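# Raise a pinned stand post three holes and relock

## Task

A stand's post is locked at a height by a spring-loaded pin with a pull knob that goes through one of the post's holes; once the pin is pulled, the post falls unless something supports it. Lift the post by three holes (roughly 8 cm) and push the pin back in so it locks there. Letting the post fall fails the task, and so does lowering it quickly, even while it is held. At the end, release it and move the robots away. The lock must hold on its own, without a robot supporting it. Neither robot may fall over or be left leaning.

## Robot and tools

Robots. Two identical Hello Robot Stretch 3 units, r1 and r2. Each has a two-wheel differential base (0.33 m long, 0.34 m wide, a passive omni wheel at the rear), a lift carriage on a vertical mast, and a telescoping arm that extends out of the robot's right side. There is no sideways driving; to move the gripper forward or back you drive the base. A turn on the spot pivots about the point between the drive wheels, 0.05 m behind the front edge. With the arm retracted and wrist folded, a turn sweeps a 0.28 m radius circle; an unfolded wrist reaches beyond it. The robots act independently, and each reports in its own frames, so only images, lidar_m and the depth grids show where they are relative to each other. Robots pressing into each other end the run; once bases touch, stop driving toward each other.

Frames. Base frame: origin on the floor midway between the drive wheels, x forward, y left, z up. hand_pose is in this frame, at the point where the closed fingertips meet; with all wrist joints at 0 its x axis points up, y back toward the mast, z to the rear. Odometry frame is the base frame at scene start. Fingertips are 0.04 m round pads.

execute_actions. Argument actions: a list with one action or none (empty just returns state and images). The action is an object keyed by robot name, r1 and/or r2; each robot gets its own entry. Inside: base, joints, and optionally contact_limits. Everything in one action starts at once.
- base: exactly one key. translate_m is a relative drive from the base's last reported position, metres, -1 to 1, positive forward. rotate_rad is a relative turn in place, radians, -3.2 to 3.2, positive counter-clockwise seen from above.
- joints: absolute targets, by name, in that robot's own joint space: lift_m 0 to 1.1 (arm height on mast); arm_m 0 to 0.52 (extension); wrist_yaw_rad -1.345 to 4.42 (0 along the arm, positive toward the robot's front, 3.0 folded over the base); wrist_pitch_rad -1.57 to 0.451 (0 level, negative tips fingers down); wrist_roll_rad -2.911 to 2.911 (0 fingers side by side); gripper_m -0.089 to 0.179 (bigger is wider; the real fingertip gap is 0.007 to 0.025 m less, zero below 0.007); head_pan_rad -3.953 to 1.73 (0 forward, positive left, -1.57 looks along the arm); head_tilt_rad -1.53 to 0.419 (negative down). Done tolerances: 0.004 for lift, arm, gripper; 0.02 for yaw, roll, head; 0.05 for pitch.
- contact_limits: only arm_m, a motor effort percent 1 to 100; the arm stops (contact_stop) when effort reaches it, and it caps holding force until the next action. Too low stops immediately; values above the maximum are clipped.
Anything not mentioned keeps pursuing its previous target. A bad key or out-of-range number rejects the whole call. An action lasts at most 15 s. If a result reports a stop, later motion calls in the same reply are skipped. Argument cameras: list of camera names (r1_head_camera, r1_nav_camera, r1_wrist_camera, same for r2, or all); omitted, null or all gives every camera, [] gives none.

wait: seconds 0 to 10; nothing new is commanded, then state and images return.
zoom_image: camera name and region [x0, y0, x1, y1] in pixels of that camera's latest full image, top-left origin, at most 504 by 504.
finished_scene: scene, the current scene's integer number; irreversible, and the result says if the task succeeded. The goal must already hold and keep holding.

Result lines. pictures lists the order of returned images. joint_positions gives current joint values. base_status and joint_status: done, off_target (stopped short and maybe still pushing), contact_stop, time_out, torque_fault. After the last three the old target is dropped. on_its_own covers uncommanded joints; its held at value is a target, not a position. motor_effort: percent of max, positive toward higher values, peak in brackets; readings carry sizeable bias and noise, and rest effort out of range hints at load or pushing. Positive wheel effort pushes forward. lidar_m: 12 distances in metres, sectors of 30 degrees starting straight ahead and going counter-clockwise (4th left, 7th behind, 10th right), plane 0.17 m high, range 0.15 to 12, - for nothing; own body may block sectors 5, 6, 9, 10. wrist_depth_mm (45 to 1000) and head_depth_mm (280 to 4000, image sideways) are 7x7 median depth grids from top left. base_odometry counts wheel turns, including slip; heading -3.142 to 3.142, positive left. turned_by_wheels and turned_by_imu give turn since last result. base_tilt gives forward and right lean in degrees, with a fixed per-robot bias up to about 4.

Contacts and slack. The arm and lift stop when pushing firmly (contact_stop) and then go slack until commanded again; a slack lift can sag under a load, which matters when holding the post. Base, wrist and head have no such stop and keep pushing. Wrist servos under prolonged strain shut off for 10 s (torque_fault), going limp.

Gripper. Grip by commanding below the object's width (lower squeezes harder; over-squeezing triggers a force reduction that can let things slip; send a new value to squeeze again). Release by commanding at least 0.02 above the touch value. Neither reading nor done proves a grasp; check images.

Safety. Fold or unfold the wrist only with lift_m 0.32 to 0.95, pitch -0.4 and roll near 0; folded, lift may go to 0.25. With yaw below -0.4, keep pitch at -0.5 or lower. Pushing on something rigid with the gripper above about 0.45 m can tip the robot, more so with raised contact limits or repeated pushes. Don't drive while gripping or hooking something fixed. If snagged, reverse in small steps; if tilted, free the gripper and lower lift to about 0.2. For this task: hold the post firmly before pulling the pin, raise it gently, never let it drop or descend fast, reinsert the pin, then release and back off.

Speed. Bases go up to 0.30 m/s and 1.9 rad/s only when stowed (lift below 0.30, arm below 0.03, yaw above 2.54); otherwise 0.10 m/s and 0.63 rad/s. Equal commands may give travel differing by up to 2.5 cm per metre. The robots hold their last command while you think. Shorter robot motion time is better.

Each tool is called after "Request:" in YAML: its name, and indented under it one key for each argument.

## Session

Request:
execute_actions:
  actions: []

Scene clock: 0.00 s.
r1.base_odometry: x=+0.000 y=+0.000 heading=+0.000 (m, m, rad; r1's odometry frame)
r1.turned_by_wheels: +0.000 (rad since the last result)
r1.turned_by_imu: +0.000 (rad since the last result)
r1.base_tilt: forward=-0.4 right=+0.2 (deg)
r1.lidar_m: 3.89 3.65 1.41 0.96 0.90 0.92 1.18 1.14 1.15 1.49 3.35 2.83
r1.head_depth_mm: 1919 3467 - - - 3277 2289 / 1977 3389 - - - 3358 2286 / 2151 3332 - - - 3348 2310 / 2150 3257 - - - 3392 2332 / 2118 3282 - - 3976 3428 2324 / 2110 3222 3724 3763 3696 3516 2371 / 2093 3166 3527 3530 3580 3463 2414
r1.base_status: not commanded
r1.joint_positions: lift_m=+0.324 arm_m=+0.003 wrist_yaw_rad=+2.806 wrist_pitch_rad=-0.542 wrist_roll_rad=-0.008 gripper_m=+0.037 head_pan_rad=+0.017 head_tilt_rad=+0.014
r1.joint_status: not commanded
r1.motor_effort: left_wheel=+0 right_wheel=+1 lift_m=+26 arm_m=-1 wrist_yaw_rad=+1 wrist_pitch_rad=+7 wrist_roll_rad=+0 gripper_m=+0 head_pan_rad=+0 head_tilt_rad=+2 (%)
r1.hand_pose: x=+0.0470 y=+0.0478 z=+0.3102 quat_wxyz=(+0.300, +0.700, +0.074, +0.643) (m; r1's base frame)
r1.wrist_depth_mm: 746 878 - - - - - / - 905 - - - - - / - 802 810 832 873 898 918 / - 663 669 674 693 709 729 / 530 - 576 578 588 593 615 / 474 - - 493 496 505 515 / - - - 433 435 449 454
r2.base_odometry: x=+0.000 y=+0.000 heading=+0.000 (m, m, rad; r2's odometry frame)
r2.turned_by_wheels: +0.000 (rad since the last result)
r2.turned_by_imu: +0.000 (rad since the last result)
r2.base_tilt: forward=+0.7 right=+0.3 (deg)
r2.lidar_m: 1.27 1.00 0.99 1.07 1.60 6.98 4.79 3.76 3.49 1.63 1.29 1.27
r2.head_depth_mm: 1240 1252 1271 1275 1286 1295 1303 / 1336 1345 1353 1372 1382 1394 1408 / 1443 1459 1464 1483 1505 1513 1531 / 1553 1537 1550 1559 1560 1550 1546 / 1394 1390 1374 1378 1368 1363 1356 / 1246 1239 1231 1229 1223 1221 1211 / 1116 1108 1113 1110 1105 1097 1094
r2.base_status: not commanded
r2.joint_positions: lift_m=+0.558 arm_m=+0.000 wrist_yaw_rad=+2.958 wrist_pitch_rad=-0.332 wrist_roll_rad=-0.007 gripper_m=+0.037 head_pan_rad=-0.002 head_tilt_rad=+0.006
r2.joint_status: not commanded
r2.motor_effort: left_wheel=+0 right_wheel=+0 lift_m=+24 arm_m=+0 wrist_yaw_rad=+0 wrist_pitch_rad=+5 wrist_roll_rad=+0 gripper_m=+0 head_pan_rad=+0 head_tilt_rad=+2 (%)
r2.hand_pose: x=+0.0215 y=+0.0852 z=+0.5908 quat_wxyz=(+0.180, +0.703, +0.053, +0.686) (m; r2's base frame)
r2.wrist_depth_mm: - - - - 921 832 783 / - - - - 991 892 813 / - - - - - 951 843 / - - - - - - 894 / - - - - - - 967 / 979 - - 957 992 945 941 / 824 818 780 805 792 802 785
pictures: r1_head_camera (sideways: a quarter turn clockwise sets it upright), r1_nav_camera (sideways: a quarter turn counterclockwise sets it upright), r1_wrist_camera, r2_head_camera (sideways: a quarter turn clockwise sets it upright), r2_nav_camera (sideways: a quarter turn counterclockwise sets it upright), r2_wrist_camera
Images, in order (width x height): r1_head_camera 896x504, r1_nav_camera 672x504, r1_wrist_camera 644x364, r2_head_camera 896x504, r2_nav_camera 672x504, r2_wrist_camera 644x364.

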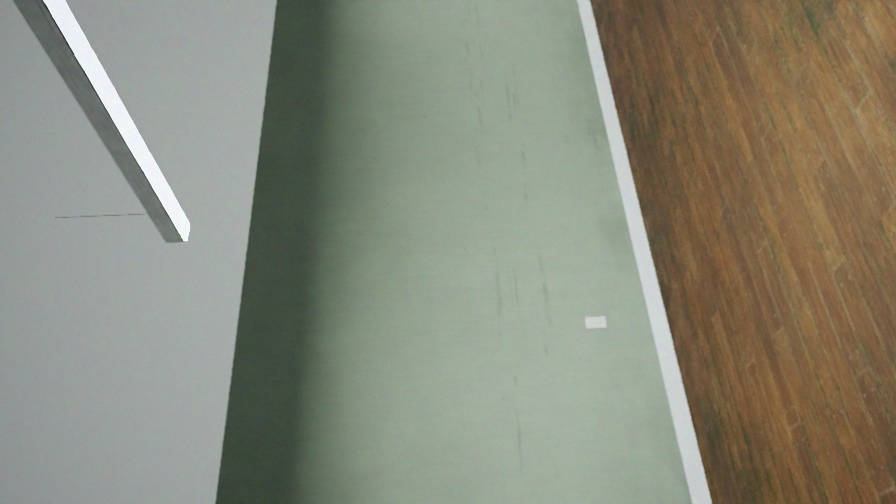

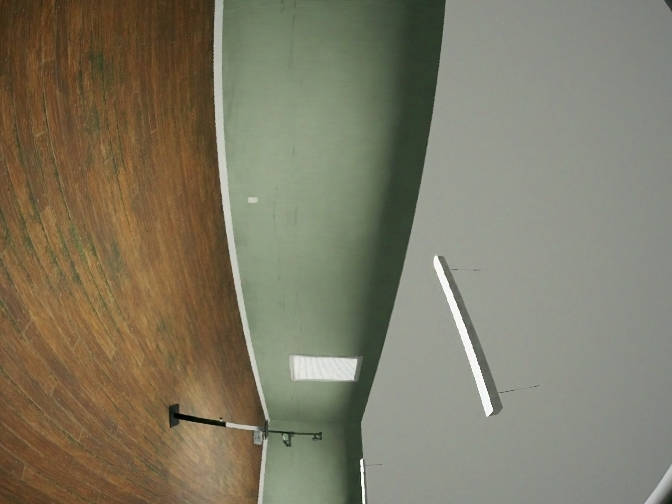

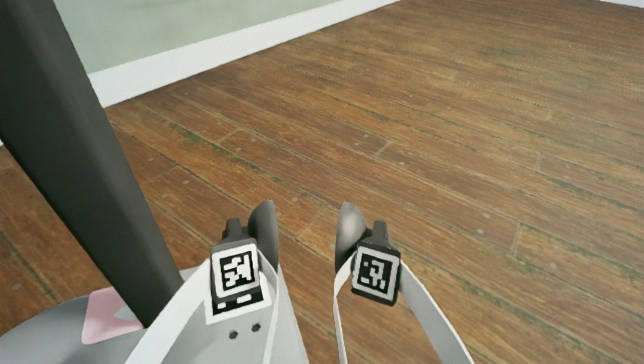

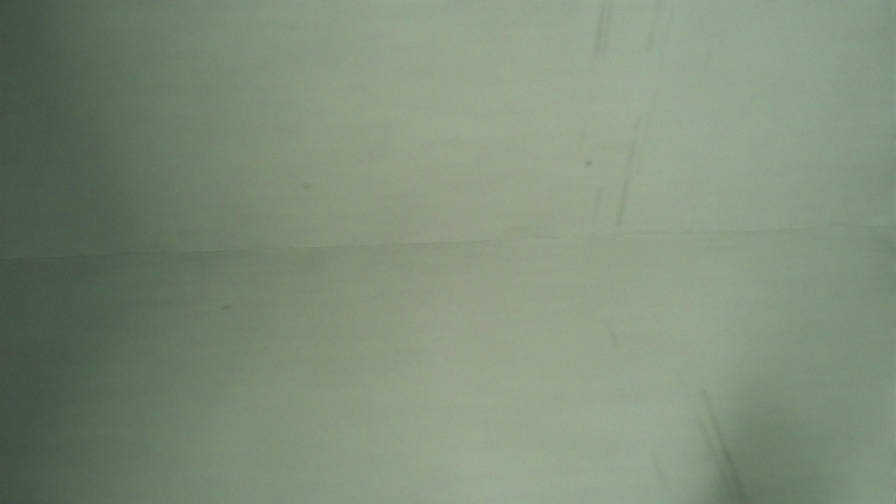

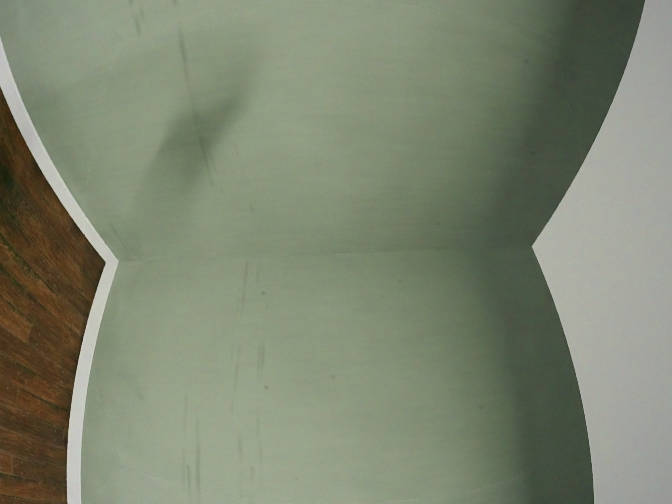

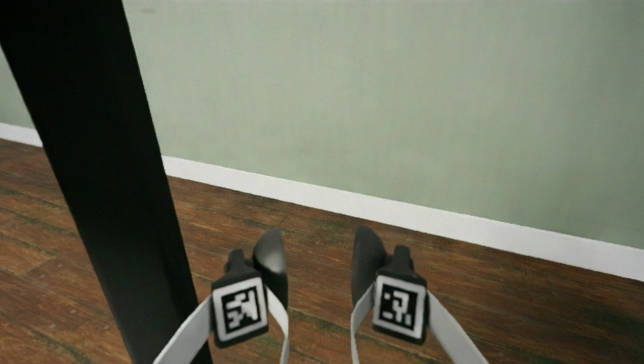

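Request:
execute_actions:
  actions:
    - {"r1":{"base":{"rotate_rad":-0.35},"joints":{"lift_m":0.28,"wrist_pitch_rad":-0.4,"wrist_yaw_rad":3.0,"head_tilt_rad":-0.4,"head_pan_rad":-0.3}},"r2":{"base":{"rotate_rad":3.0},"joints":{"lift_m":0.28,"wrist_pitch_rad":-0.4,"head_tilt_rad":-0.3}}}
  cameras: []

Request:
execute_actions:
  actions:
    - {"r1":{"base":{"translate_m":1}},"r2":{"base":{"translate_m":1}}}
  cameras: ["r1_head_camera","r2_head_camera"]

Scene clock: 5.07 s.
r1.base_odometry: x=+0.000 y=+0.000 heading=-0.350 (m, m, rad; r1's odometry frame)
r1.turned_by_wheels: -0.350 (rad since the last result)
r1.turned_by_imu: -0.354 (rad since the last result)
r1.base_tilt: forward=-0.5 right=+0.2 (deg)
r1.lidar_m: 2.83 3.73 2.65 1.18 0.92 0.90 0.96 1.16 1.13 1.21 1.77 6.53
r1.head_depth_mm: - - - 2970 2160 1693 1391 / - - - 3013 2176 1710 1404 / - - - 3024 2197 1732 1424 / - - - 3079 2222 1752 1425 / - - - 2975 2249 1760 1433 / - - - 3189 2254 1761 1449 / - - - 3238 2287 1784 1457
r1.base_status: done
r1.joint_positions: lift_m=+0.280 arm_m=+0.003 wrist_yaw_rad=+2.998 wrist_pitch_rad=-0.423 wrist_roll_rad=-0.008 gripper_m=+0.037 head_pan_rad=-0.293 head_tilt_rad=-0.395
r1.joint_status: all done
r1.motor_effort: left_wheel=+1(8) right_wheel=-1(7) lift_m=+23(21) arm_m=-1(1) wrist_yaw_rad=+2(3) wrist_pitch_rad=+14(15) wrist_roll_rad=+0(0) gripper_m=+0(0) head_pan_rad=-2(18) head_tilt_rad=-3(38) (%)
r1.hand_pose: x=+0.0107 y=+0.0737 z=+0.2916 quat_wxyz=(+0.198, +0.697, +0.100, +0.682) (m; r1's base frame)
r1.wrist_depth_mm: 717 - - - - - - / 769 - - - - - - / 798 - 928 962 - - - / 668 682 710 718 746 765 790 / 553 559 - 591 612 620 624 / 471 491 - 517 506 510 520 / - - - 430 429 438 445
r2.base_odometry: x=+0.000 y=+0.000 heading=+3.000 (m, m, rad; r2's odometry frame)
r2.turned_by_wheels: +3.000 (rad since the last result)
r2.turned_by_imu: +2.964 (rad since the last result)
r2.base_tilt: forward=+0.7 right=+0.4 (deg)
r2.lidar_m: 5.40 3.90 3.72 1.84 1.32 1.27 1.31 1.04 0.99 1.03 1.39 3.59
r2.head_depth_mm: - - - - 2587 1886 1494 / - - - - 2623 1908 1499 / - - - - 2633 1927 1505 / - - - - 2651 1941 1515 / - - - - 2684 1953 1523 / - - - - 2722 1967 1528 / - - - - 2767 1988 1538
r2.base_status: done
r2.joint_positions: lift_m=+0.280 arm_m=+0.000 wrist_yaw_rad=+2.958 wrist_pitch_rad=-0.414 wrist_roll_rad=-0.007 gripper_m=+0.037 head_pan_rad=-0.002 head_tilt_rad=-0.297
r2.joint_status: all done
r2.motor_effort: left_wheel=-2(7) right_wheel=+1(6) lift_m=+15(19) arm_m=+0(0) wrist_yaw_rad=-1(1) wrist_pitch_rad=+5(0) wrist_roll_rad=+1(0) gripper_m=+0(0) head_pan_rad=+1(0) head_tilt_rad=-2(36) (%)
r2.hand_pose: x=+0.0197 y=+0.0758 z=+0.2940 quat_wxyz=(+0.208, +0.700, +0.082, +0.678) (m; r2's base frame)
r2.wrist_depth_mm: - - - - - - - / - - - - - - - / - - - - - 995 980 / 788 - 771 776 755 762 757 / 633 - 648 614 618 614 611 / 526 524 - 519 532 515 508 / 462 - - 444 433 445 442
pictures: none
No camera images: the call's "cameras" was empty. Leave "cameras" out to get every camera's image.

Scene clock: 10.07 s.
r1.base_odometry: x=+0.939 y=-0.343 heading=-0.350 (m, m, rad; r1's odometry frame)
r1.turned_by_wheels: +0.000 (rad since the last result)
r1.turned_by_imu: +0.005 (rad since the last result)
r1.base_tilt: forward=-0.4 right=+0.1 (deg)
r1.lidar_m: 4.02 3.13 3.07 2.25 1.76 1.72 1.84 1.75 1.71 1.83 2.68 1.85
r1.head_depth_mm: - - - 2977 2152 1700 1403 / - - - 2980 2171 1710 1408 / - - - 3050 2188 1723 1412 / - - - 2945 2148 1732 1421 / - - - 3119 2241 1748 1434 / - - - 3190 2268 1775 1443 / - - - 3177 2294 1775 1457
r1.base_status: done
r1.joint_positions: lift_m=+0.280 arm_m=+0.003 wrist_yaw_rad=+2.999 wrist_pitch_rad=-0.423 wrist_roll_rad=-0.008 gripper_m=+0.037 head_pan_rad=-0.293 head_tilt_rad=-0.396
r1.joint_status: not commanded
r1.motor_effort: left_wheel=+1(8) right_wheel=+0(7) lift_m=+23(23) arm_m=-1(1) wrist_yaw_rad=+1(2) wrist_pitch_rad=+13(14) wrist_roll_rad=+0(0) gripper_m=+0(0) head_pan_rad=-3(2) head_tilt_rad=-2(4) (%)
r1.hand_pose: x=+0.0106 y=+0.0738 z=+0.2918 quat_wxyz=(+0.197, +0.697, +0.100, +0.682) (m; r1's base frame)
r1.wrist_depth_mm: - - - - - - - / - - - - - - - / 889 - 949 974 - - - / 690 706 730 747 772 765 779 / 552 555 - 593 610 622 623 / 476 493 - 499 497 512 520 / - - - 428 427 432 450
r2.base_odometry: x=-0.990 y=+0.141 heading=+3.000 (m, m, rad; r2's odometry frame)
r2.turned_by_wheels: +0.000 (rad since the last result)
r2.turned_by_imu: -0.002 (rad since the last result)
r2.base_tilt: forward=+0.7 right=+0.4 (deg)
r2.lidar_m: 3.20 3.39 3.25 3.10 2.24 2.14 2.13 1.54 1.48 1.52 2.05 5.30
r2.head_depth_mm: - - - - 2579 1891 1489 / - - - - 2590 1891 1499 / - - - - 2640 1928 1504 / - - - - 2677 1939 1526 / - - - - 2693 1947 1518 / - - - - 2730 1972 1532 / 3880 - - - 2755 1972 1545
r2.base_status: done
r2.joint_positions: lift_m=+0.280 arm_m=+0.000 wrist_yaw_rad=+2.958 wrist_pitch_rad=-0.414 wrist_roll_rad=-0.007 gripper_m=+0.037 head_pan_rad=-0.002 head_tilt_rad=-0.297
r2.joint_status: not commanded
r2.motor_effort: left_wheel=-2(5) right_wheel=+1(5) lift_m=+16(15) arm_m=+0(0) wrist_yaw_rad=+0(0) wrist_pitch_rad=+5(5) wrist_roll_rad=+0(0) gripper_m=-1(1) head_pan_rad=+0(0) head_tilt_rad=-2(2) (%)
r2.hand_pose: x=+0.0197 y=+0.0757 z=+0.2939 quat_wxyz=(+0.208, +0.700, +0.082, +0.678) (m; r2's base frame)
r2.wrist_depth_mm: - - - - - - - / - - - - - - - / - - - - 992 988 971 / 787 - 774 768 758 749 751 / 642 - 647 625 622 607 605 / 526 520 - 520 537 514 510 / 467 - - 449 436 443 442
pictures: r1_head_camera (sideways: a quarter turn clockwise sets it upright), r2_head_camera (sideways: a quarter turn clockwise sets it upright)
Images, in order (width x height): r1_head_camera 896x504, r2_head_camera 896x504.

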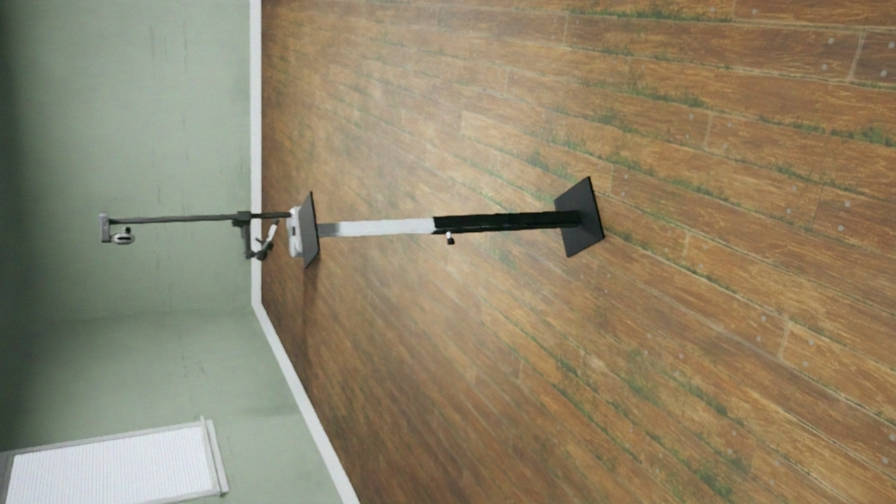

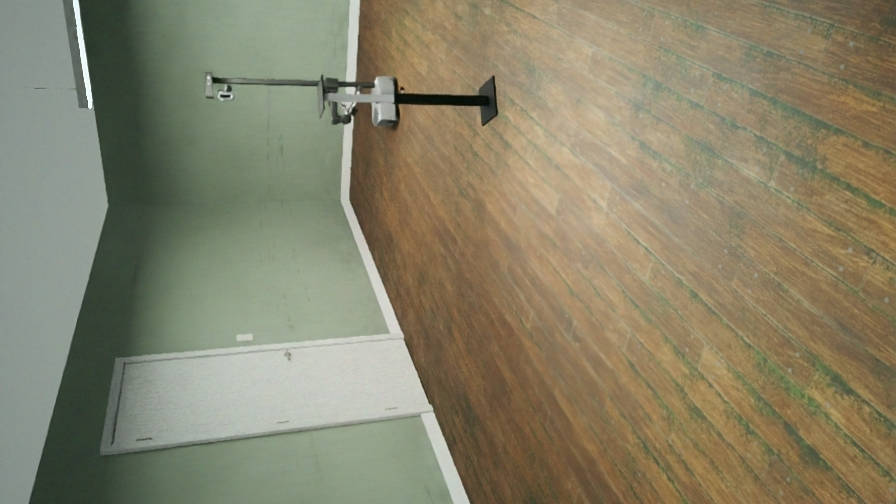

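Request:
execute_actions:
  actions:
    - {"r1":{"base":{"translate_m":1}},"r2":{"base":{"translate_m":1}}}
  cameras: []

Request:
execute_actions:
  actions:
    - {"r1":{"base":{"translate_m":0.72},"joints":{"head_pan_rad":-1.57,"head_tilt_rad":-0.8}},"r2":{"base":{"translate_m":1}}}
  cameras: []

Request:
execute_actions:
  actions:
    - {"r1":{"joints":{"lift_m":0.4,"wrist_yaw_rad":0,"gripper_m":0.045}},"r2":{"base":{"translate_m":1},"joints":{"head_pan_rad":-1.57,"head_tilt_rad":-0.8}}}
  cameras: ["r1_head_camera","r2_head_camera"]

Scene clock: 15.90 s.
r1.base_odometry: x=+1.879 y=-0.685 heading=-0.350 (m, m, rad; r1's odometry frame)
r1.turned_by_wheels: +0.000 (rad since the last result)
r1.turned_by_imu: +0.005 (rad since the last result)
r1.base_tilt: forward=-0.4 right=+0.2 (deg)
r1.lidar_m: 3.24 2.52 2.48 2.66 2.59 2.55 2.72 2.33 2.26 2.45 3.62 0.94
r1.head_depth_mm: - - - 2687 2012 1146 1286 / - - - 3003 2184 1701 1404 / - - - 3057 2190 1718 1419 / - - - 3079 2210 1730 1424 / - - - 3115 2215 1758 1434 / - - - 3158 2251 1758 1448 / 3721 3785 3891 3240 2273 1788 1451
r1.base_status: done
r1.joint_positions: lift_m=+0.280 arm_m=+0.003 wrist_yaw_rad=+2.999 wrist_pitch_rad=-0.423 wrist_roll_rad=-0.008 gripper_m=+0.037 head_pan_rad=-0.293 head_tilt_rad=-0.396
r1.joint_status: not commanded
r1.motor_effort: left_wheel=+0(8) right_wheel=+0(7) lift_m=+23(23) arm_m=-1(1) wrist_yaw_rad=+1(1) wrist_pitch_rad=+13(13) wrist_roll_rad=+0(0) gripper_m=+0(0) head_pan_rad=-2(2) head_tilt_rad=-3(2) (%)
r1.hand_pose: x=+0.0106 y=+0.0738 z=+0.2918 quat_wxyz=(+0.197, +0.697, +0.100, +0.682) (m; r1's base frame)
r1.wrist_depth_mm: - - - - - - - / - - - - - - - / 893 - 960 992 - - - / 688 690 731 750 760 767 806 / 552 568 - 597 606 604 627 / 473 500 - 510 507 522 516 / - - - 429 432 433 446
r2.base_odometry: x=-1.980 y=+0.283 heading=+3.000 (m, m, rad; r2's odometry frame)
r2.turned_by_wheels: +0.000 (rad since the last result)
r2.turned_by_imu: -0.002 (rad since the last result)
r2.base_tilt: forward=+0.8 right=+0.2 (deg)
r2.lidar_m: 3.99 2.90 2.78 2.88 3.14 2.99 2.84 2.04 1.96 2.02 2.73 2.25
r2.head_depth_mm: - - - 3246 2450 1887 1493 / - - - - 2582 1908 1497 / - - - - 2654 1921 1507 / - - - - 2668 1932 1517 / - - - - 2706 1956 1519 / 3756 3941 - - 2732 1969 1534 / 3351 3450 3542 3671 2761 1982 1541
r2.base_status: done
r2.joint_positions: lift_m=+0.280 arm_m=+0.000 wrist_yaw_rad=+2.958 wrist_pitch_rad=-0.414 wrist_roll_rad=-0.007 gripper_m=+0.037 head_pan_rad=-0.002 head_tilt_rad=-0.297
r2.joint_status: not commanded
r2.motor_effort: left_wheel=-1(5) right_wheel=+1(5) lift_m=+15(16) arm_m=+0(1) wrist_yaw_rad=-1(0) wrist_pitch_rad=+5(5) wrist_roll_rad=+0(0) gripper_m=+0(0) head_pan_rad=+0(1) head_tilt_rad=-2(2) (%)
r2.hand_pose: x=+0.0197 y=+0.0757 z=+0.2939 quat_wxyz=(+0.208, +0.700, +0.082, +0.678) (m; r2's base frame)
r2.wrist_depth_mm: - - - - - - - / - - - - - - - / - - - - 993 973 962 / 788 - 774 772 761 754 743 / 638 - 648 620 613 613 616 / 533 512 - 520 534 512 514 / 463 - - 446 431 445 445
pictures: none
No camera images: the call's "cameras" was empty. Leave "cameras" out to get every camera's image.

Scene clock: 20.90 s.
r1.base_odometry: x=+2.555 y=-0.932 heading=-0.350 (m, m, rad; r1's odometry frame)
r1.turned_by_wheels: +0.000 (rad since the last result)
r1.turned_by_imu: +0.004 (rad since the last result)
r1.base_tilt: forward=-0.5 right=+0.1 (deg)
r1.lidar_m: 2.67 2.10 2.06 2.21 3.19 3.14 3.39 2.74 2.69 0.54 1.73 5.67
r1.head_depth_mm: 2574 2486 2024 1695 1456 1283 1140 / 2716 2508 2044 1713 1461 1284 1152 / 2920 2575 2053 1709 1474 1297 1155 / 3027 2603 690 1619 1411 1264 1166 / 3213 2627 699 1669 1496 1309 1164 / 3389 2679 2148 1752 1509 1319 1178 / 3579 2694 2158 1784 1534 1344 1186
r1.base_status: done
r1.joint_positions: lift_m=+0.280 arm_m=+0.003 wrist_yaw_rad=+2.999 wrist_pitch_rad=-0.423 wrist_roll_rad=-0.008 gripper_m=+0.037 head_pan_rad=-1.563 head_tilt_rad=-0.790
r1.joint_status: all done
r1.motor_effort: left_wheel=+0(7) right_wheel=+1(7) lift_m=+23(23) arm_m=-1(1) wrist_yaw_rad=+1(1) wrist_pitch_rad=+13(13) wrist_roll_rad=+0(0) gripper_m=-1(0) head_pan_rad=-2(30) head_tilt_rad=-7(41) (%)
r1.hand_pose: x=+0.0105 y=+0.0738 z=+0.2918 quat_wxyz=(+0.197, +0.697, +0.100, +0.682) (m; r1's base frame)
r1.wrist_depth_mm: - - - - - - - / - - - - - - - / 887 - 936 966 - - - / 671 689 732 723 753 773 791 / 546 567 - 592 614 609 621 / 470 491 - 510 511 508 522 / - - - 428 427 440 443
r2.base_odometry: x=-2.970 y=+0.424 heading=+3.000 (m, m, rad; r2's odometry frame)
r2.turned_by_wheels: +0.000 (rad since the last result)
r2.turned_by_imu: -0.002 (rad since the last result)
r2.base_tilt: forward=+0.6 right=+0.2 (deg)
r2.lidar_m: 3.32 2.40 2.30 2.38 3.19 3.87 3.53 2.55 2.44 2.52 3.39 1.32
r2.head_depth_mm: - - - - 2581 1901 1486 / - - - - 2605 1910 1501 / - - - - 2643 1924 1513 / - - - - 2662 1942 1516 / 3550 3707 3843 3940 2711 1956 1527 / 3122 3207 3360 3457 2714 1970 1532 / 2726 2839 2910 3005 2754 1982 1533
r2.base_status: done
r2.joint_positions: lift_m=+0.280 arm_m=+0.000 wrist_yaw_rad=+2.958 wrist_pitch_rad=-0.414 wrist_roll_rad=-0.007 gripper_m=+0.037 head_pan_rad=-0.002 head_tilt_rad=-0.297
r2.joint_status: not commanded
r2.motor_effort: left_wheel=-2(6) right_wheel=+1(7) lift_m=+16(16) arm_m=+0(0) wrist_yaw_rad=+0(0) wrist_pitch_rad=+5(5) wrist_roll_rad=+0(0) gripper_m=+0(0) head_pan_rad=-1(0) head_tilt_rad=-2(2) (%)
r2.hand_pose: x=+0.0197 y=+0.0757 z=+0.2939 quat_wxyz=(+0.208, +0.700, +0.082, +0.678) (m; r2's base frame)
r2.wrist_depth_mm: - - - - - - - / - - - - - - - / - - - - 993 998 983 / 792 - 766 762 759 755 753 / 634 - 648 628 615 610 608 / 532 520 - 519 526 517 518 / 461 - - 448 438 445 445
pictures: none
No camera images: the call's "cameras" was empty. Leave "cameras" out to get every camera's image.

Scene clock: 25.90 s.
r1.base_odometry: x=+2.555 y=-0.932 heading=-0.350 (m, m, rad; r1's odometry frame)
r1.turned_by_wheels: +0.000 (rad since the last result)
r1.turned_by_imu: +0.001 (rad since the last result)
r1.base_tilt: forward=-0.5 right=+0.2 (deg)
r1.lidar_m: 2.67 2.09 2.06 2.21 3.21 3.13 3.39 2.73 2.69 0.54 4.33 5.67
r1.head_depth_mm: 2554 2521 2017 1689 1459 1283 1144 / 2701 2539 2031 1716 1480 1294 1150 / 2886 2573 2052 1723 1485 1315 - / 3034 2602 689 1560 1418 1272 1165 / 3175 2447 696 1533 1505 1314 1172 / 3277 2655 1436 1647 1510 1322 1177 / 3598 2701 2153 1786 1525 1338 1185
r1.base_status: not commanded
r1.joint_positions: lift_m=+0.400 arm_m=+0.003 wrist_yaw_rad=+0.002 wrist_pitch_rad=-0.422 wrist_roll_rad=-0.008 gripper_m=+0.045 head_pan_rad=-1.563 head_tilt_rad=-0.790
r1.joint_status: all done
r1.motor_effort: left_wheel=+0(0) right_wheel=+1(1) lift_m=+30(32) arm_m=-1(1) wrist_yaw_rad=-3(3) wrist_pitch_rad=+13(13) wrist_roll_rad=+0(0) gripper_m=+0(47) head_pan_rad=-2(3) head_tilt_rad=-6(7) (%)
r1.hand_pose: x=-0.0211 y=-0.3716 z=+0.4116 quat_wxyz=(+0.695, +0.150, -0.688, -0.147) (m; r1's base frame)
r1.wrist_depth_mm: - - 273 - - - - / - - 295 - - - - / - - 886 - - - - / 911 899 848 956 972 - - / 719 731 735 773 780 792 809 / 610 625 580 621 648 660 670 / 520 526 527 550 552 576 570
r2.base_odometry: x=-3.960 y=+0.566 heading=+3.000 (m, m, rad; r2's odometry frame)
r2.turned_by_wheels: +0.000 (rad since the last result)
r2.turned_by_imu: -0.002 (rad since the last result)
r2.base_tilt: forward=+0.6 right=+0.3 (deg)
r2.lidar_m: 2.63 1.89 1.82 1.87 2.53 4.75 4.22 3.04 2.92 1.18 0.63 3.93
r2.head_depth_mm: 2660 2754 2152 1755 1477 1276 1130 / 2765 2798 2163 1769 1492 1292 1138 / 2955 2789 2184 1781 1501 1303 1147 / 3128 2837 2210 1806 1512 1305 1152 / 3328 2901 2087 1680 1453 1306 1154 / 3519 2820 735 1552 1536 1329 1162 / 3573 2893 1300 1810 1545 1333 1167
r2.base_status: done
r2.joint_positions: lift_m=+0.280 arm_m=+0.000 wrist_yaw_rad=+2.958 wrist_pitch_rad=-0.414 wrist_roll_rad=-0.007 gripper_m=+0.037 head_pan_rad=-1.563 head_tilt_rad=-0.790
r2.joint_status: all done
r2.motor_effort: left_wheel=-2(5) right_wheel=+1(6) lift_m=+16(15) arm_m=+1(1) wrist_yaw_rad=-1(0) wrist_pitch_rad=+5(5) wrist_roll_rad=+0(0) gripper_m=-1(0) head_pan_rad=-4(48) head_tilt_rad=-7(45) (%)
r2.hand_pose: x=+0.0197 y=+0.0757 z=+0.2939 quat_wxyz=(+0.208, +0.700, +0.082, +0.678) (m; r2's base frame)
r2.wrist_depth_mm: - - - - - - - / - - - - - - - / - - - - 989 984 977 / 774 - 781 768 761 775 751 / 633 - 641 614 625 603 610 / 528 519 - 515 532 518 516 / 461 - - 449 435 444 440
pictures: r1_head_camera (sideways: a quarter turn clockwise sets it upright), r2_head_camera (sideways: a quarter turn clockwise sets it upright)
Images, in order (width x height): r1_head_camera 896x504, r2_head_camera 896x504.

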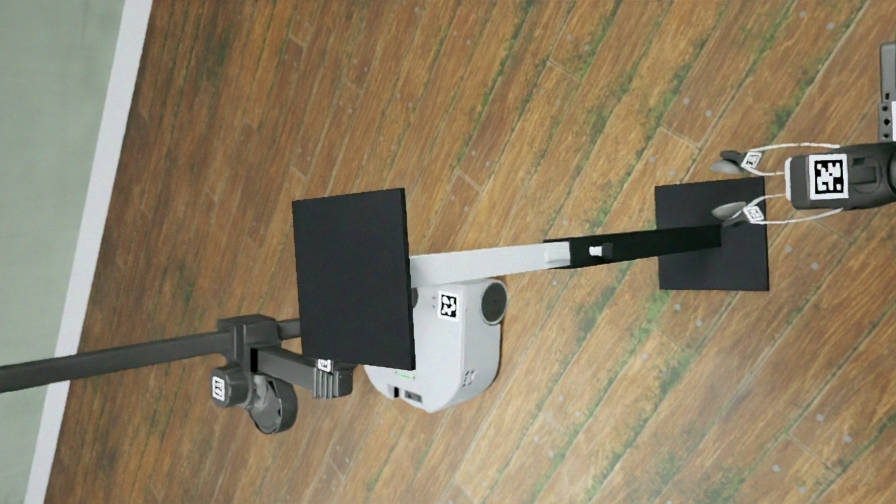

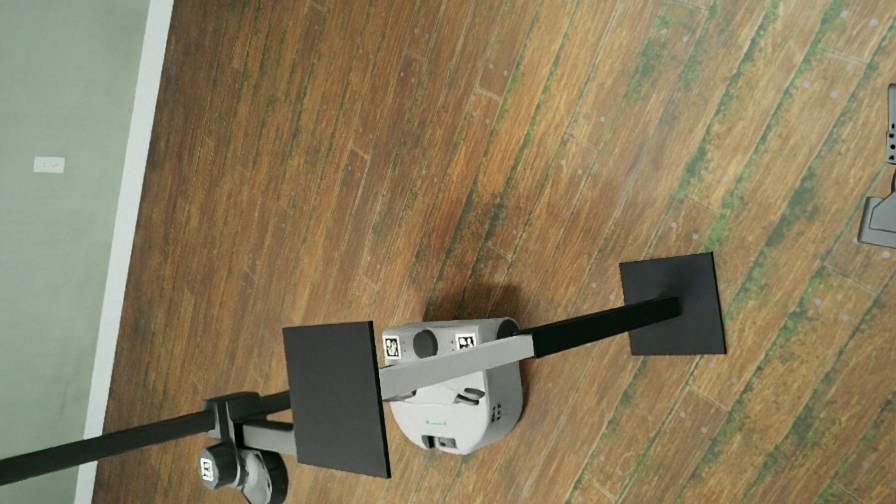

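Request:
execute_actions:
  actions:
    - {"r1":{"base":{"translate_m":0.065},"joints":{"lift_m":0.37,"wrist_pitch_rad":0}},"r2":{"base":{"translate_m":0.125},"joints":{"lift_m":0.56,"wrist_yaw_rad":0,"gripper_m":0.07}}}
  cameras: []

Request:
execute_actions:
  actions:
    - {"r1":{"joints":{"arm_m":0.06}},"r2":{"base":{"rotate_rad":0.11},"joints":{"wrist_pitch_rad":0,"arm_m":0.1}}}
  cameras: ["r1_head_camera","r1_wrist_camera","r2_wrist_camera"]

Scene clock: 29.77 s.
r1.base_odometry: x=+2.616 y=-0.954 heading=-0.350 (m, m, rad; r1's odometry frame)
r1.turned_by_wheels: +0.000 (rad since the last result)
r1.turned_by_imu: +0.001 (rad since the last result)
r1.base_tilt: forward=-0.4 right=+0.2 (deg)
r1.lidar_m: 2.62 2.05 2.02 2.17 3.22 3.18 3.43 2.78 2.73 0.54 4.38 5.62
r1.head_depth_mm: 2573 2496 2008 1695 1452 1278 1141 / 2762 2538 2032 1704 1466 1290 1153 / 2926 2559 681 1603 1418 1239 - / 1223 1152 688 1552 1491 1308 1162 / 3107 2358 2099 1663 1497 1316 1175 / 3450 2638 2132 1773 1516 1317 1173 / 3580 2714 2145 1789 1525 1334 1187
r1.base_status: done
r1.joint_positions: lift_m=+0.370 arm_m=+0.003 wrist_yaw_rad=+0.002 wrist_pitch_rad=-0.027 wrist_roll_rad=-0.008 gripper_m=+0.045 head_pan_rad=-1.563 head_tilt_rad=-0.790
r1.joint_status: all done
r1.motor_effort: left_wheel=+0(4) right_wheel=+1(7) lift_m=+23(23) arm_m=-1(1) wrist_yaw_rad=-2(2) wrist_pitch_rad=+16(15) wrist_roll_rad=+0(0) gripper_m=+1(1) head_pan_rad=-2(2) head_tilt_rad=-6(7) (%)
r1.hand_pose: x=-0.0210 y=-0.4033 z=+0.4779 quat_wxyz=(+0.710, +0.010, -0.704, -0.009) (m; r1's base frame)
r1.wrist_depth_mm: - - - 724 - - - / - - - - - - - / - - - - - - - / - - - - - - - / - - - 314 - - - / 984 - 892 332 - - - / 753 767 776 726 799 806 832
r2.base_odometry: x=-4.084 y=+0.583 heading=+3.000 (m, m, rad; r2's odometry frame)
r2.turned_by_wheels: +0.000 (rad since the last result)
r2.turned_by_imu: -0.001 (rad since the last result)
r2.base_tilt: forward=+0.6 right=+0.3 (deg)
r2.lidar_m: 2.55 1.81 1.76 1.81 2.44 4.85 4.30 3.11 2.97 0.61 3.99 3.82
r2.head_depth_mm: 2711 2743 2134 1747 1479 1282 1168 / 2845 2794 2149 1755 1488 1289 1183 / 2985 2818 2163 1778 1509 1334 - / 3169 2859 741 1587 1449 1279 1143 / 3246 1384 728 1583 1531 1317 1152 / 3565 2945 2172 1785 1531 1323 1161 / 3770 2990 2277 1834 1548 1327 1168
r2.base_status: done
r2.joint_positions: lift_m=+0.560 arm_m=+0.000 wrist_yaw_rad=+0.003 wrist_pitch_rad=-0.415 wrist_roll_rad=-0.007 gripper_m=+0.070 head_pan_rad=-1.563 head_tilt_rad=-0.790
r2.joint_status: all done
r2.motor_effort: left_wheel=-2(7) right_wheel=+1(7) lift_m=+31(31) arm_m=+1(1) wrist_yaw_rad=-3(4) wrist_pitch_rad=+5(5) wrist_roll_rad=+0(1) gripper_m=+2(97) head_pan_rad=-3(3) head_tilt_rad=-7(7) (%)
r2.hand_pose: x=-0.0208 y=-0.3702 z=+0.5730 quat_wxyz=(+0.695, +0.147, -0.689, -0.144) (m; r2's base frame)
r2.wrist_depth_mm: - - 692 - - - - / - - 694 - - - - / - - 577 - - - - / - - 953 - - - - / - - 959 - - - - / 898 884 512 869 - 873 864 / 768 775 716 753 730 738 751
pictures: none
No camera images: the call's "cameras" was empty. Leave "cameras" out to get every camera's image.

Scene clock: 31.73 s.
r1.base_odometry: x=+2.616 y=-0.954 heading=-0.350 (m, m, rad; r1's odometry frame)
r1.turned_by_wheels: +0.000 (rad since the last result)
r1.turned_by_imu: +0.000 (rad since the last result)
r1.base_tilt: forward=-0.4 right=+0.2 (deg)
r1.lidar_m: 2.62 2.05 2.02 2.16 3.22 3.20 3.42 2.78 2.73 0.54 4.38 5.61
r1.head_depth_mm: 2564 2502 2026 1685 1464 1280 1159 / 2711 2542 2029 1715 1467 1290 1189 / 2901 2573 681 1601 1418 1267 - / 2944 1222 690 1538 1493 1292 1161 / 3168 2403 2109 1638 1510 1313 1163 / 3422 2662 2124 1767 1518 1331 1182 / 3619 2735 2156 1788 1530 1331 1183
r1.base_status: not commanded
r1.joint_positions: lift_m=+0.370 arm_m=+0.060 wrist_yaw_rad=+0.001 wrist_pitch_rad=-0.027 wrist_roll_rad=-0.008 gripper_m=+0.045 head_pan_rad=-1.563 head_tilt_rad=-0.790
r1.joint_status: all done
r1.motor_effort: left_wheel=+0(0) right_wheel=+1(1) lift_m=+22(23) arm_m=+2(3) wrist_yaw_rad=-2(2) wrist_pitch_rad=+16(16) wrist_roll_rad=+0(0) gripper_m=+0(0) head_pan_rad=-3(2) head_tilt_rad=-6(7) (%)
r1.hand_pose: x=-0.0211 y=-0.4601 z=+0.4780 quat_wxyz=(+0.710, +0.010, -0.704, -0.009) (m; r1's base frame)
r1.wrist_depth_mm: - - 892 373 - - - / - - - - - - - / - - - - - - - / - - - 247 - - - / - - - 249 - - - / 957 - 843 265 - - - / 766 749 776 275 785 796 805
r2.base_odometry: x=-4.084 y=+0.583 heading=+3.109 (m, m, rad; r2's odometry frame)
r2.turned_by_wheels: +0.110 (rad since the last result)
r2.turned_by_imu: +0.108 (rad since the last result)
r2.base_tilt: forward=+0.6 right=+0.3 (deg)
r2.lidar_m: 2.29 1.79 1.76 1.88 2.76 4.84 3.91 3.03 2.97 0.61 3.88 3.82
r2.head_depth_mm: 2799 2748 2134 1748 1481 1302 1148 / 2959 2770 2172 1760 1495 1359 1106 / 3191 2828 736 1738 1499 - 1125 / 3307 1384 723 1561 1495 1298 1148 / 3638 2875 2169 1719 1515 1316 1156 / 3788 2950 2253 1828 1541 1324 1158 / - 2959 2270 1850 1548 1333 1168
r2.base_status: done
r2.joint_positions: lift_m=+0.560 arm_m=+0.100 wrist_yaw_rad=+0.002 wrist_pitch_rad=-0.021 wrist_roll_rad=-0.007 gripper_m=+0.070 head_pan_rad=-1.563 head_tilt_rad=-0.790
r2.joint_status: all done
r2.motor_effort: left_wheel=-2(5) right_wheel=+2(4) lift_m=+31(31) arm_m=+6(7) wrist_yaw_rad=-2(2) wrist_pitch_rad=+8(4) wrist_roll_rad=+0(0) gripper_m=+0(1) head_pan_rad=-3(3) head_tilt_rad=-7(7) (%)
r2.hand_pose: x=-0.0209 y=-0.5003 z=+0.6687 quat_wxyz=(+0.710, +0.009, -0.704, -0.007) (m; r2's base frame)
r2.wrist_depth_mm: - - - - - - - / - - - - - - - / - - - - - - - / - - 921 - - - - / - - - - - - - / - - - - - - - / - - 931 419 - - -
pictures: r1_head_camera (sideways: a quarter turn clockwise sets it upright), r1_wrist_camera, r2_wrist_camera
Images, in order (width x height): r1_head_camera 896x504, r1_wrist_camera 644x364, r2_wrist_camera 644x364.

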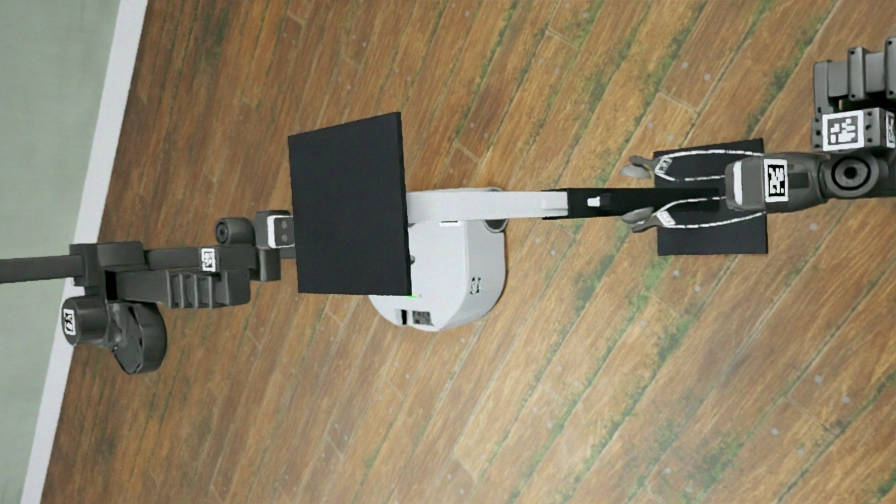

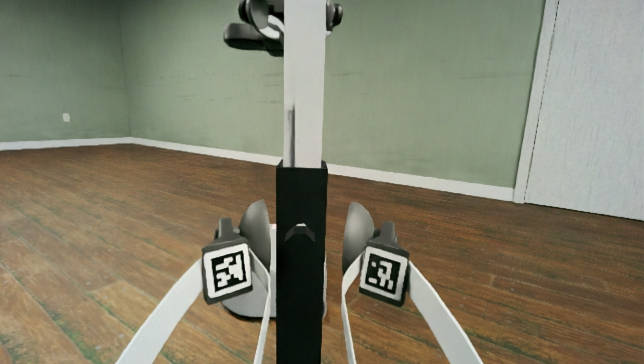

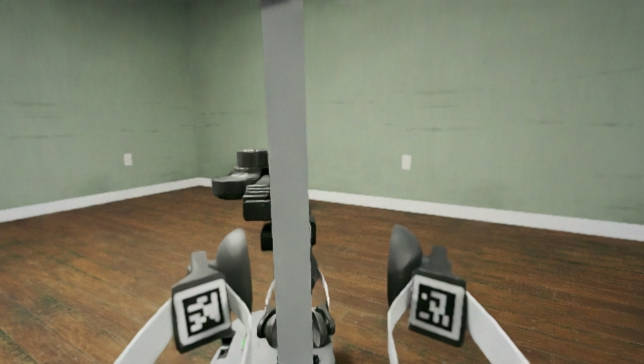

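Request:
execute_actions:
  actions:
    - {"r1":{"base":{"translate_m":0.005},"joints":{"lift_m":0.342,"arm_m":0.085}},"r2":{"base":{"translate_m":0.023},"joints":{"lift_m":0.53,"arm_m":0.14}}}
  cameras: []

Request:
execute_actions:
  actions:
    - {"r1":{"joints":{"arm_m":0.123}},"r2":{"joints":{"arm_m":0.215}}}
  cameras: ["r1_head_camera","r1_wrist_camera","r2_wrist_camera"]

Scene clock: 33.70 s.
r1.base_odometry: x=+2.621 y=-0.956 heading=-0.350 (m, m, rad; r1's odometry frame)
r1.turned_by_wheels: +0.000 (rad since the last result)
r1.turned_by_imu: +0.000 (rad since the last result)
r1.base_tilt: forward=-0.4 right=+0.2 (deg)
r1.lidar_m: 2.62 2.05 2.02 2.16 3.22 3.20 3.43 2.78 2.73 0.54 4.38 5.60
r1.head_depth_mm: 2615 2485 2023 1682 1459 1275 1146 / 2787 2520 2025 1683 1469 1288 - / 2903 2546 684 884 1417 1288 1131 / 3041 1217 691 1536 1489 1293 1159 / 3262 2385 2110 1670 1500 1311 1167 / 3401 2666 2135 1767 1525 1328 1178 / 3560 2723 2138 1783 1529 1329 1185
r1.base_status: done
r1.joint_positions: lift_m=+0.342 arm_m=+0.085 wrist_yaw_rad=+0.001 wrist_pitch_rad=-0.026 wrist_roll_rad=-0.008 gripper_m=+0.045 head_pan_rad=-1.563 head_tilt_rad=-0.790
r1.joint_status: all done
r1.motor_effort: left_wheel=+0(4) right_wheel=+1(6) lift_m=+22(23) arm_m=+3(4) wrist_yaw_rad=-1(1) wrist_pitch_rad=+15(16) wrist_roll_rad=+0(0) gripper_m=+0(0) head_pan_rad=-3(2) head_tilt_rad=-7(7) (%)
r1.hand_pose: x=-0.0211 y=-0.4851 z=+0.4501 quat_wxyz=(+0.710, +0.010, -0.704, -0.009) (m; r1's base frame)
r1.wrist_depth_mm: - - - 304 - - - / - - - - - - - / - - - 217 - - - / - - - 218 - - - / - - - 224 - - - / 927 945 794 235 - 982 - / 708 705 743 245 750 775 756
r2.base_odometry: x=-4.107 y=+0.584 heading=+3.109 (m, m, rad; r2's odometry frame)
r2.turned_by_wheels: +0.000 (rad since the last result)
r2.turned_by_imu: -0.001 (rad since the last result)
r2.base_tilt: forward=+0.6 right=+0.2 (deg)
r2.lidar_m: 2.27 1.78 1.75 1.86 2.74 4.87 3.91 3.02 2.99 0.61 3.88 3.81
r2.head_depth_mm: 2812 2750 2132 1739 1474 1285 1149 / 3007 2797 2098 1748 1487 - 1127 / 3197 2817 737 1590 1451 - 1143 / 3303 1382 745 1574 1509 1308 1154 / 3644 2921 2161 1722 1521 1314 1153 / 3847 2937 2243 1807 1534 1326 1159 / - 2983 2269 1844 1548 1329 1163
r2.base_status: done
r2.joint_positions: lift_m=+0.530 arm_m=+0.140 wrist_yaw_rad=+0.002 wrist_pitch_rad=-0.021 wrist_roll_rad=-0.007 gripper_m=+0.070 head_pan_rad=-1.563 head_tilt_rad=-0.790
r2.joint_status: all done
r2.motor_effort: left_wheel=-2(1) right_wheel=+1(6) lift_m=+15(26) arm_m=+6(5) wrist_yaw_rad=-1(2) wrist_pitch_rad=+7(8) wrist_roll_rad=+0(0) gripper_m=+1(0) head_pan_rad=-4(3) head_tilt_rad=-7(7) (%)
r2.hand_pose: x=-0.0209 y=-0.5403 z=+0.6398 quat_wxyz=(+0.710, +0.008, -0.704, -0.007) (m; r2's base frame)
r2.wrist_depth_mm: - - - 219 - - - / - - - 224 - - - / - - - 229 - - - / - - - 564 - - - / - - - 574 - - - / - - - 509 - - - / - - 933 355 - - -
pictures: none
No camera images: the call's "cameras" was empty. Leave "cameras" out to get every camera's image.

Scene clock: 35.43 s.
r1.base_odometry: x=+2.621 y=-0.956 heading=-0.350 (m, m, rad; r1's odometry frame)
r1.turned_by_wheels: +0.000 (rad since the last result)
r1.turned_by_imu: +0.000 (rad since the last result)
r1.base_tilt: forward=-0.5 right=+0.1 (deg)
r1.lidar_m: 2.62 2.05 2.02 2.16 3.23 3.21 3.44 2.79 2.74 0.54 4.39 5.55
r1.head_depth_mm: 2596 2504 2027 1695 1452 1281 1144 / 2742 2520 2019 1678 1464 1299 - / 2920 2560 683 817 1406 1308 1118 / 2962 1226 689 1529 1488 1293 1165 / 3222 2378 2112 1683 1508 1312 1170 / 3404 2684 2130 1777 1504 1326 1179 / 3599 2724 2142 1788 1528 1334 1182
r1.base_status: not commanded
r1.joint_positions: lift_m=+0.342 arm_m=+0.123 wrist_yaw_rad=+0.001 wrist_pitch_rad=-0.026 wrist_roll_rad=-0.008 gripper_m=+0.045 head_pan_rad=-1.563 head_tilt_rad=-0.790
r1.joint_status: all done
r1.motor_effort: left_wheel=+0(0) right_wheel=+1(1) lift_m=+23(23) arm_m=+2(4) wrist_yaw_rad=-1(1) wrist_pitch_rad=+15(15) wrist_roll_rad=+0(0) gripper_m=+1(1) head_pan_rad=-2(3) head_tilt_rad=-7(7) (%)
r1.hand_pose: x=-0.0211 y=-0.5231 z=+0.4501 quat_wxyz=(+0.710, +0.010, -0.704, -0.009) (m; r1's base frame)
r1.wrist_depth_mm: - - - 169 - - - / - - - 175 - - - / - - - 178 - - - / - - - 179 - - - / - - - 180 - - - / 930 923 755 193 - - - / 706 719 748 201 758 773 772
r2.base_odometry: x=-4.107 y=+0.584 heading=+3.109 (m, m, rad; r2's odometry frame)
r2.turned_by_wheels: +0.000 (rad since the last result)
r2.turned_by_imu: +0.000 (rad since the last result)
r2.base_tilt: forward=+0.7 right=+0.3 (deg)
r2.lidar_m: 2.28 1.77 1.75 1.86 2.74 4.87 3.91 3.04 2.99 0.61 3.86 3.80
r2.head_depth_mm: 2832 2721 2129 1745 1473 1288 1149 / 2990 2793 2084 1767 1558 1248 1137 / 3193 2812 736 1597 - 1274 1145 / 3275 1385 743 1587 1514 1304 1146 / 3641 2878 2150 1715 1515 1315 1154 / 3841 2949 2246 1823 1532 1324 1158 / - 2957 2274 1842 1544 1333 1168
r2.base_status: not commanded
r2.joint_positions: lift_m=+0.530 arm_m=+0.215 wrist_yaw_rad=+0.002 wrist_pitch_rad=-0.021 wrist_roll_rad=-0.007 gripper_m=+0.070 head_pan_rad=-1.563 head_tilt_rad=-0.790
r2.joint_status: all done
r2.motor_effort: left_wheel=-1(1) right_wheel=+1(2) lift_m=+15(15) arm_m=+6(4) wrist_yaw_rad=-2(2) wrist_pitch_rad=+7(8) wrist_roll_rad=+0(0) gripper_m=-1(0) head_pan_rad=-2(3) head_tilt_rad=-7(7) (%)
r2.hand_pose: x=-0.0209 y=-0.6153 z=+0.6398 quat_wxyz=(+0.710, +0.008, -0.704, -0.007) (m; r2's base frame)
r2.wrist_depth_mm: - - - 146 - - - / - - - 150 - - - / - - - 154 - - - / - - 843 158 - - - / - - - 162 - - - / - - - 167 - - - / - - 931 171 - - -
pictures: r1_head_camera (sideways: a quarter turn clockwise sets it upright), r1_wrist_camera, r2_wrist_camera
Images, in order (width x height): r1_head_camera 896x504, r1_wrist_camera 644x364, r2_wrist_camera 644x364.

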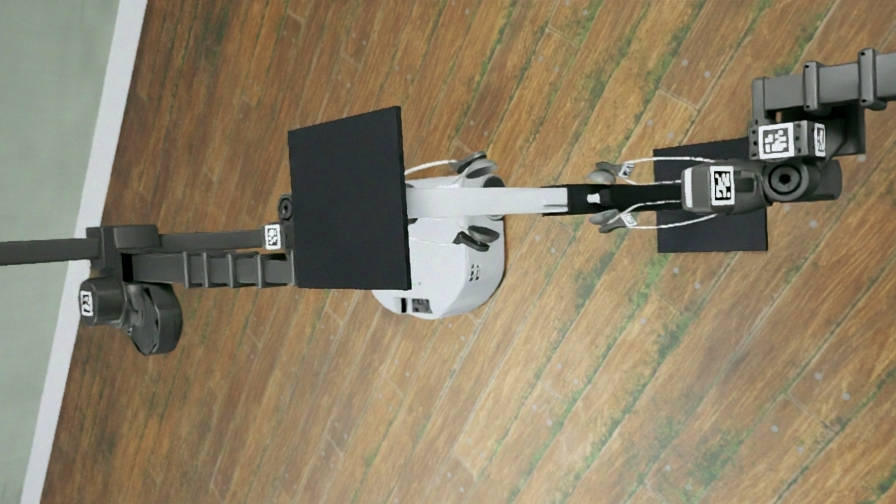

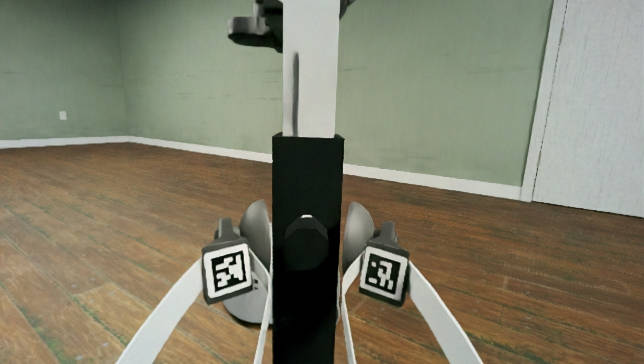

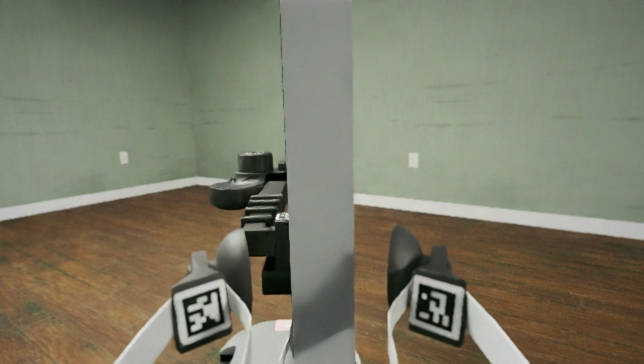

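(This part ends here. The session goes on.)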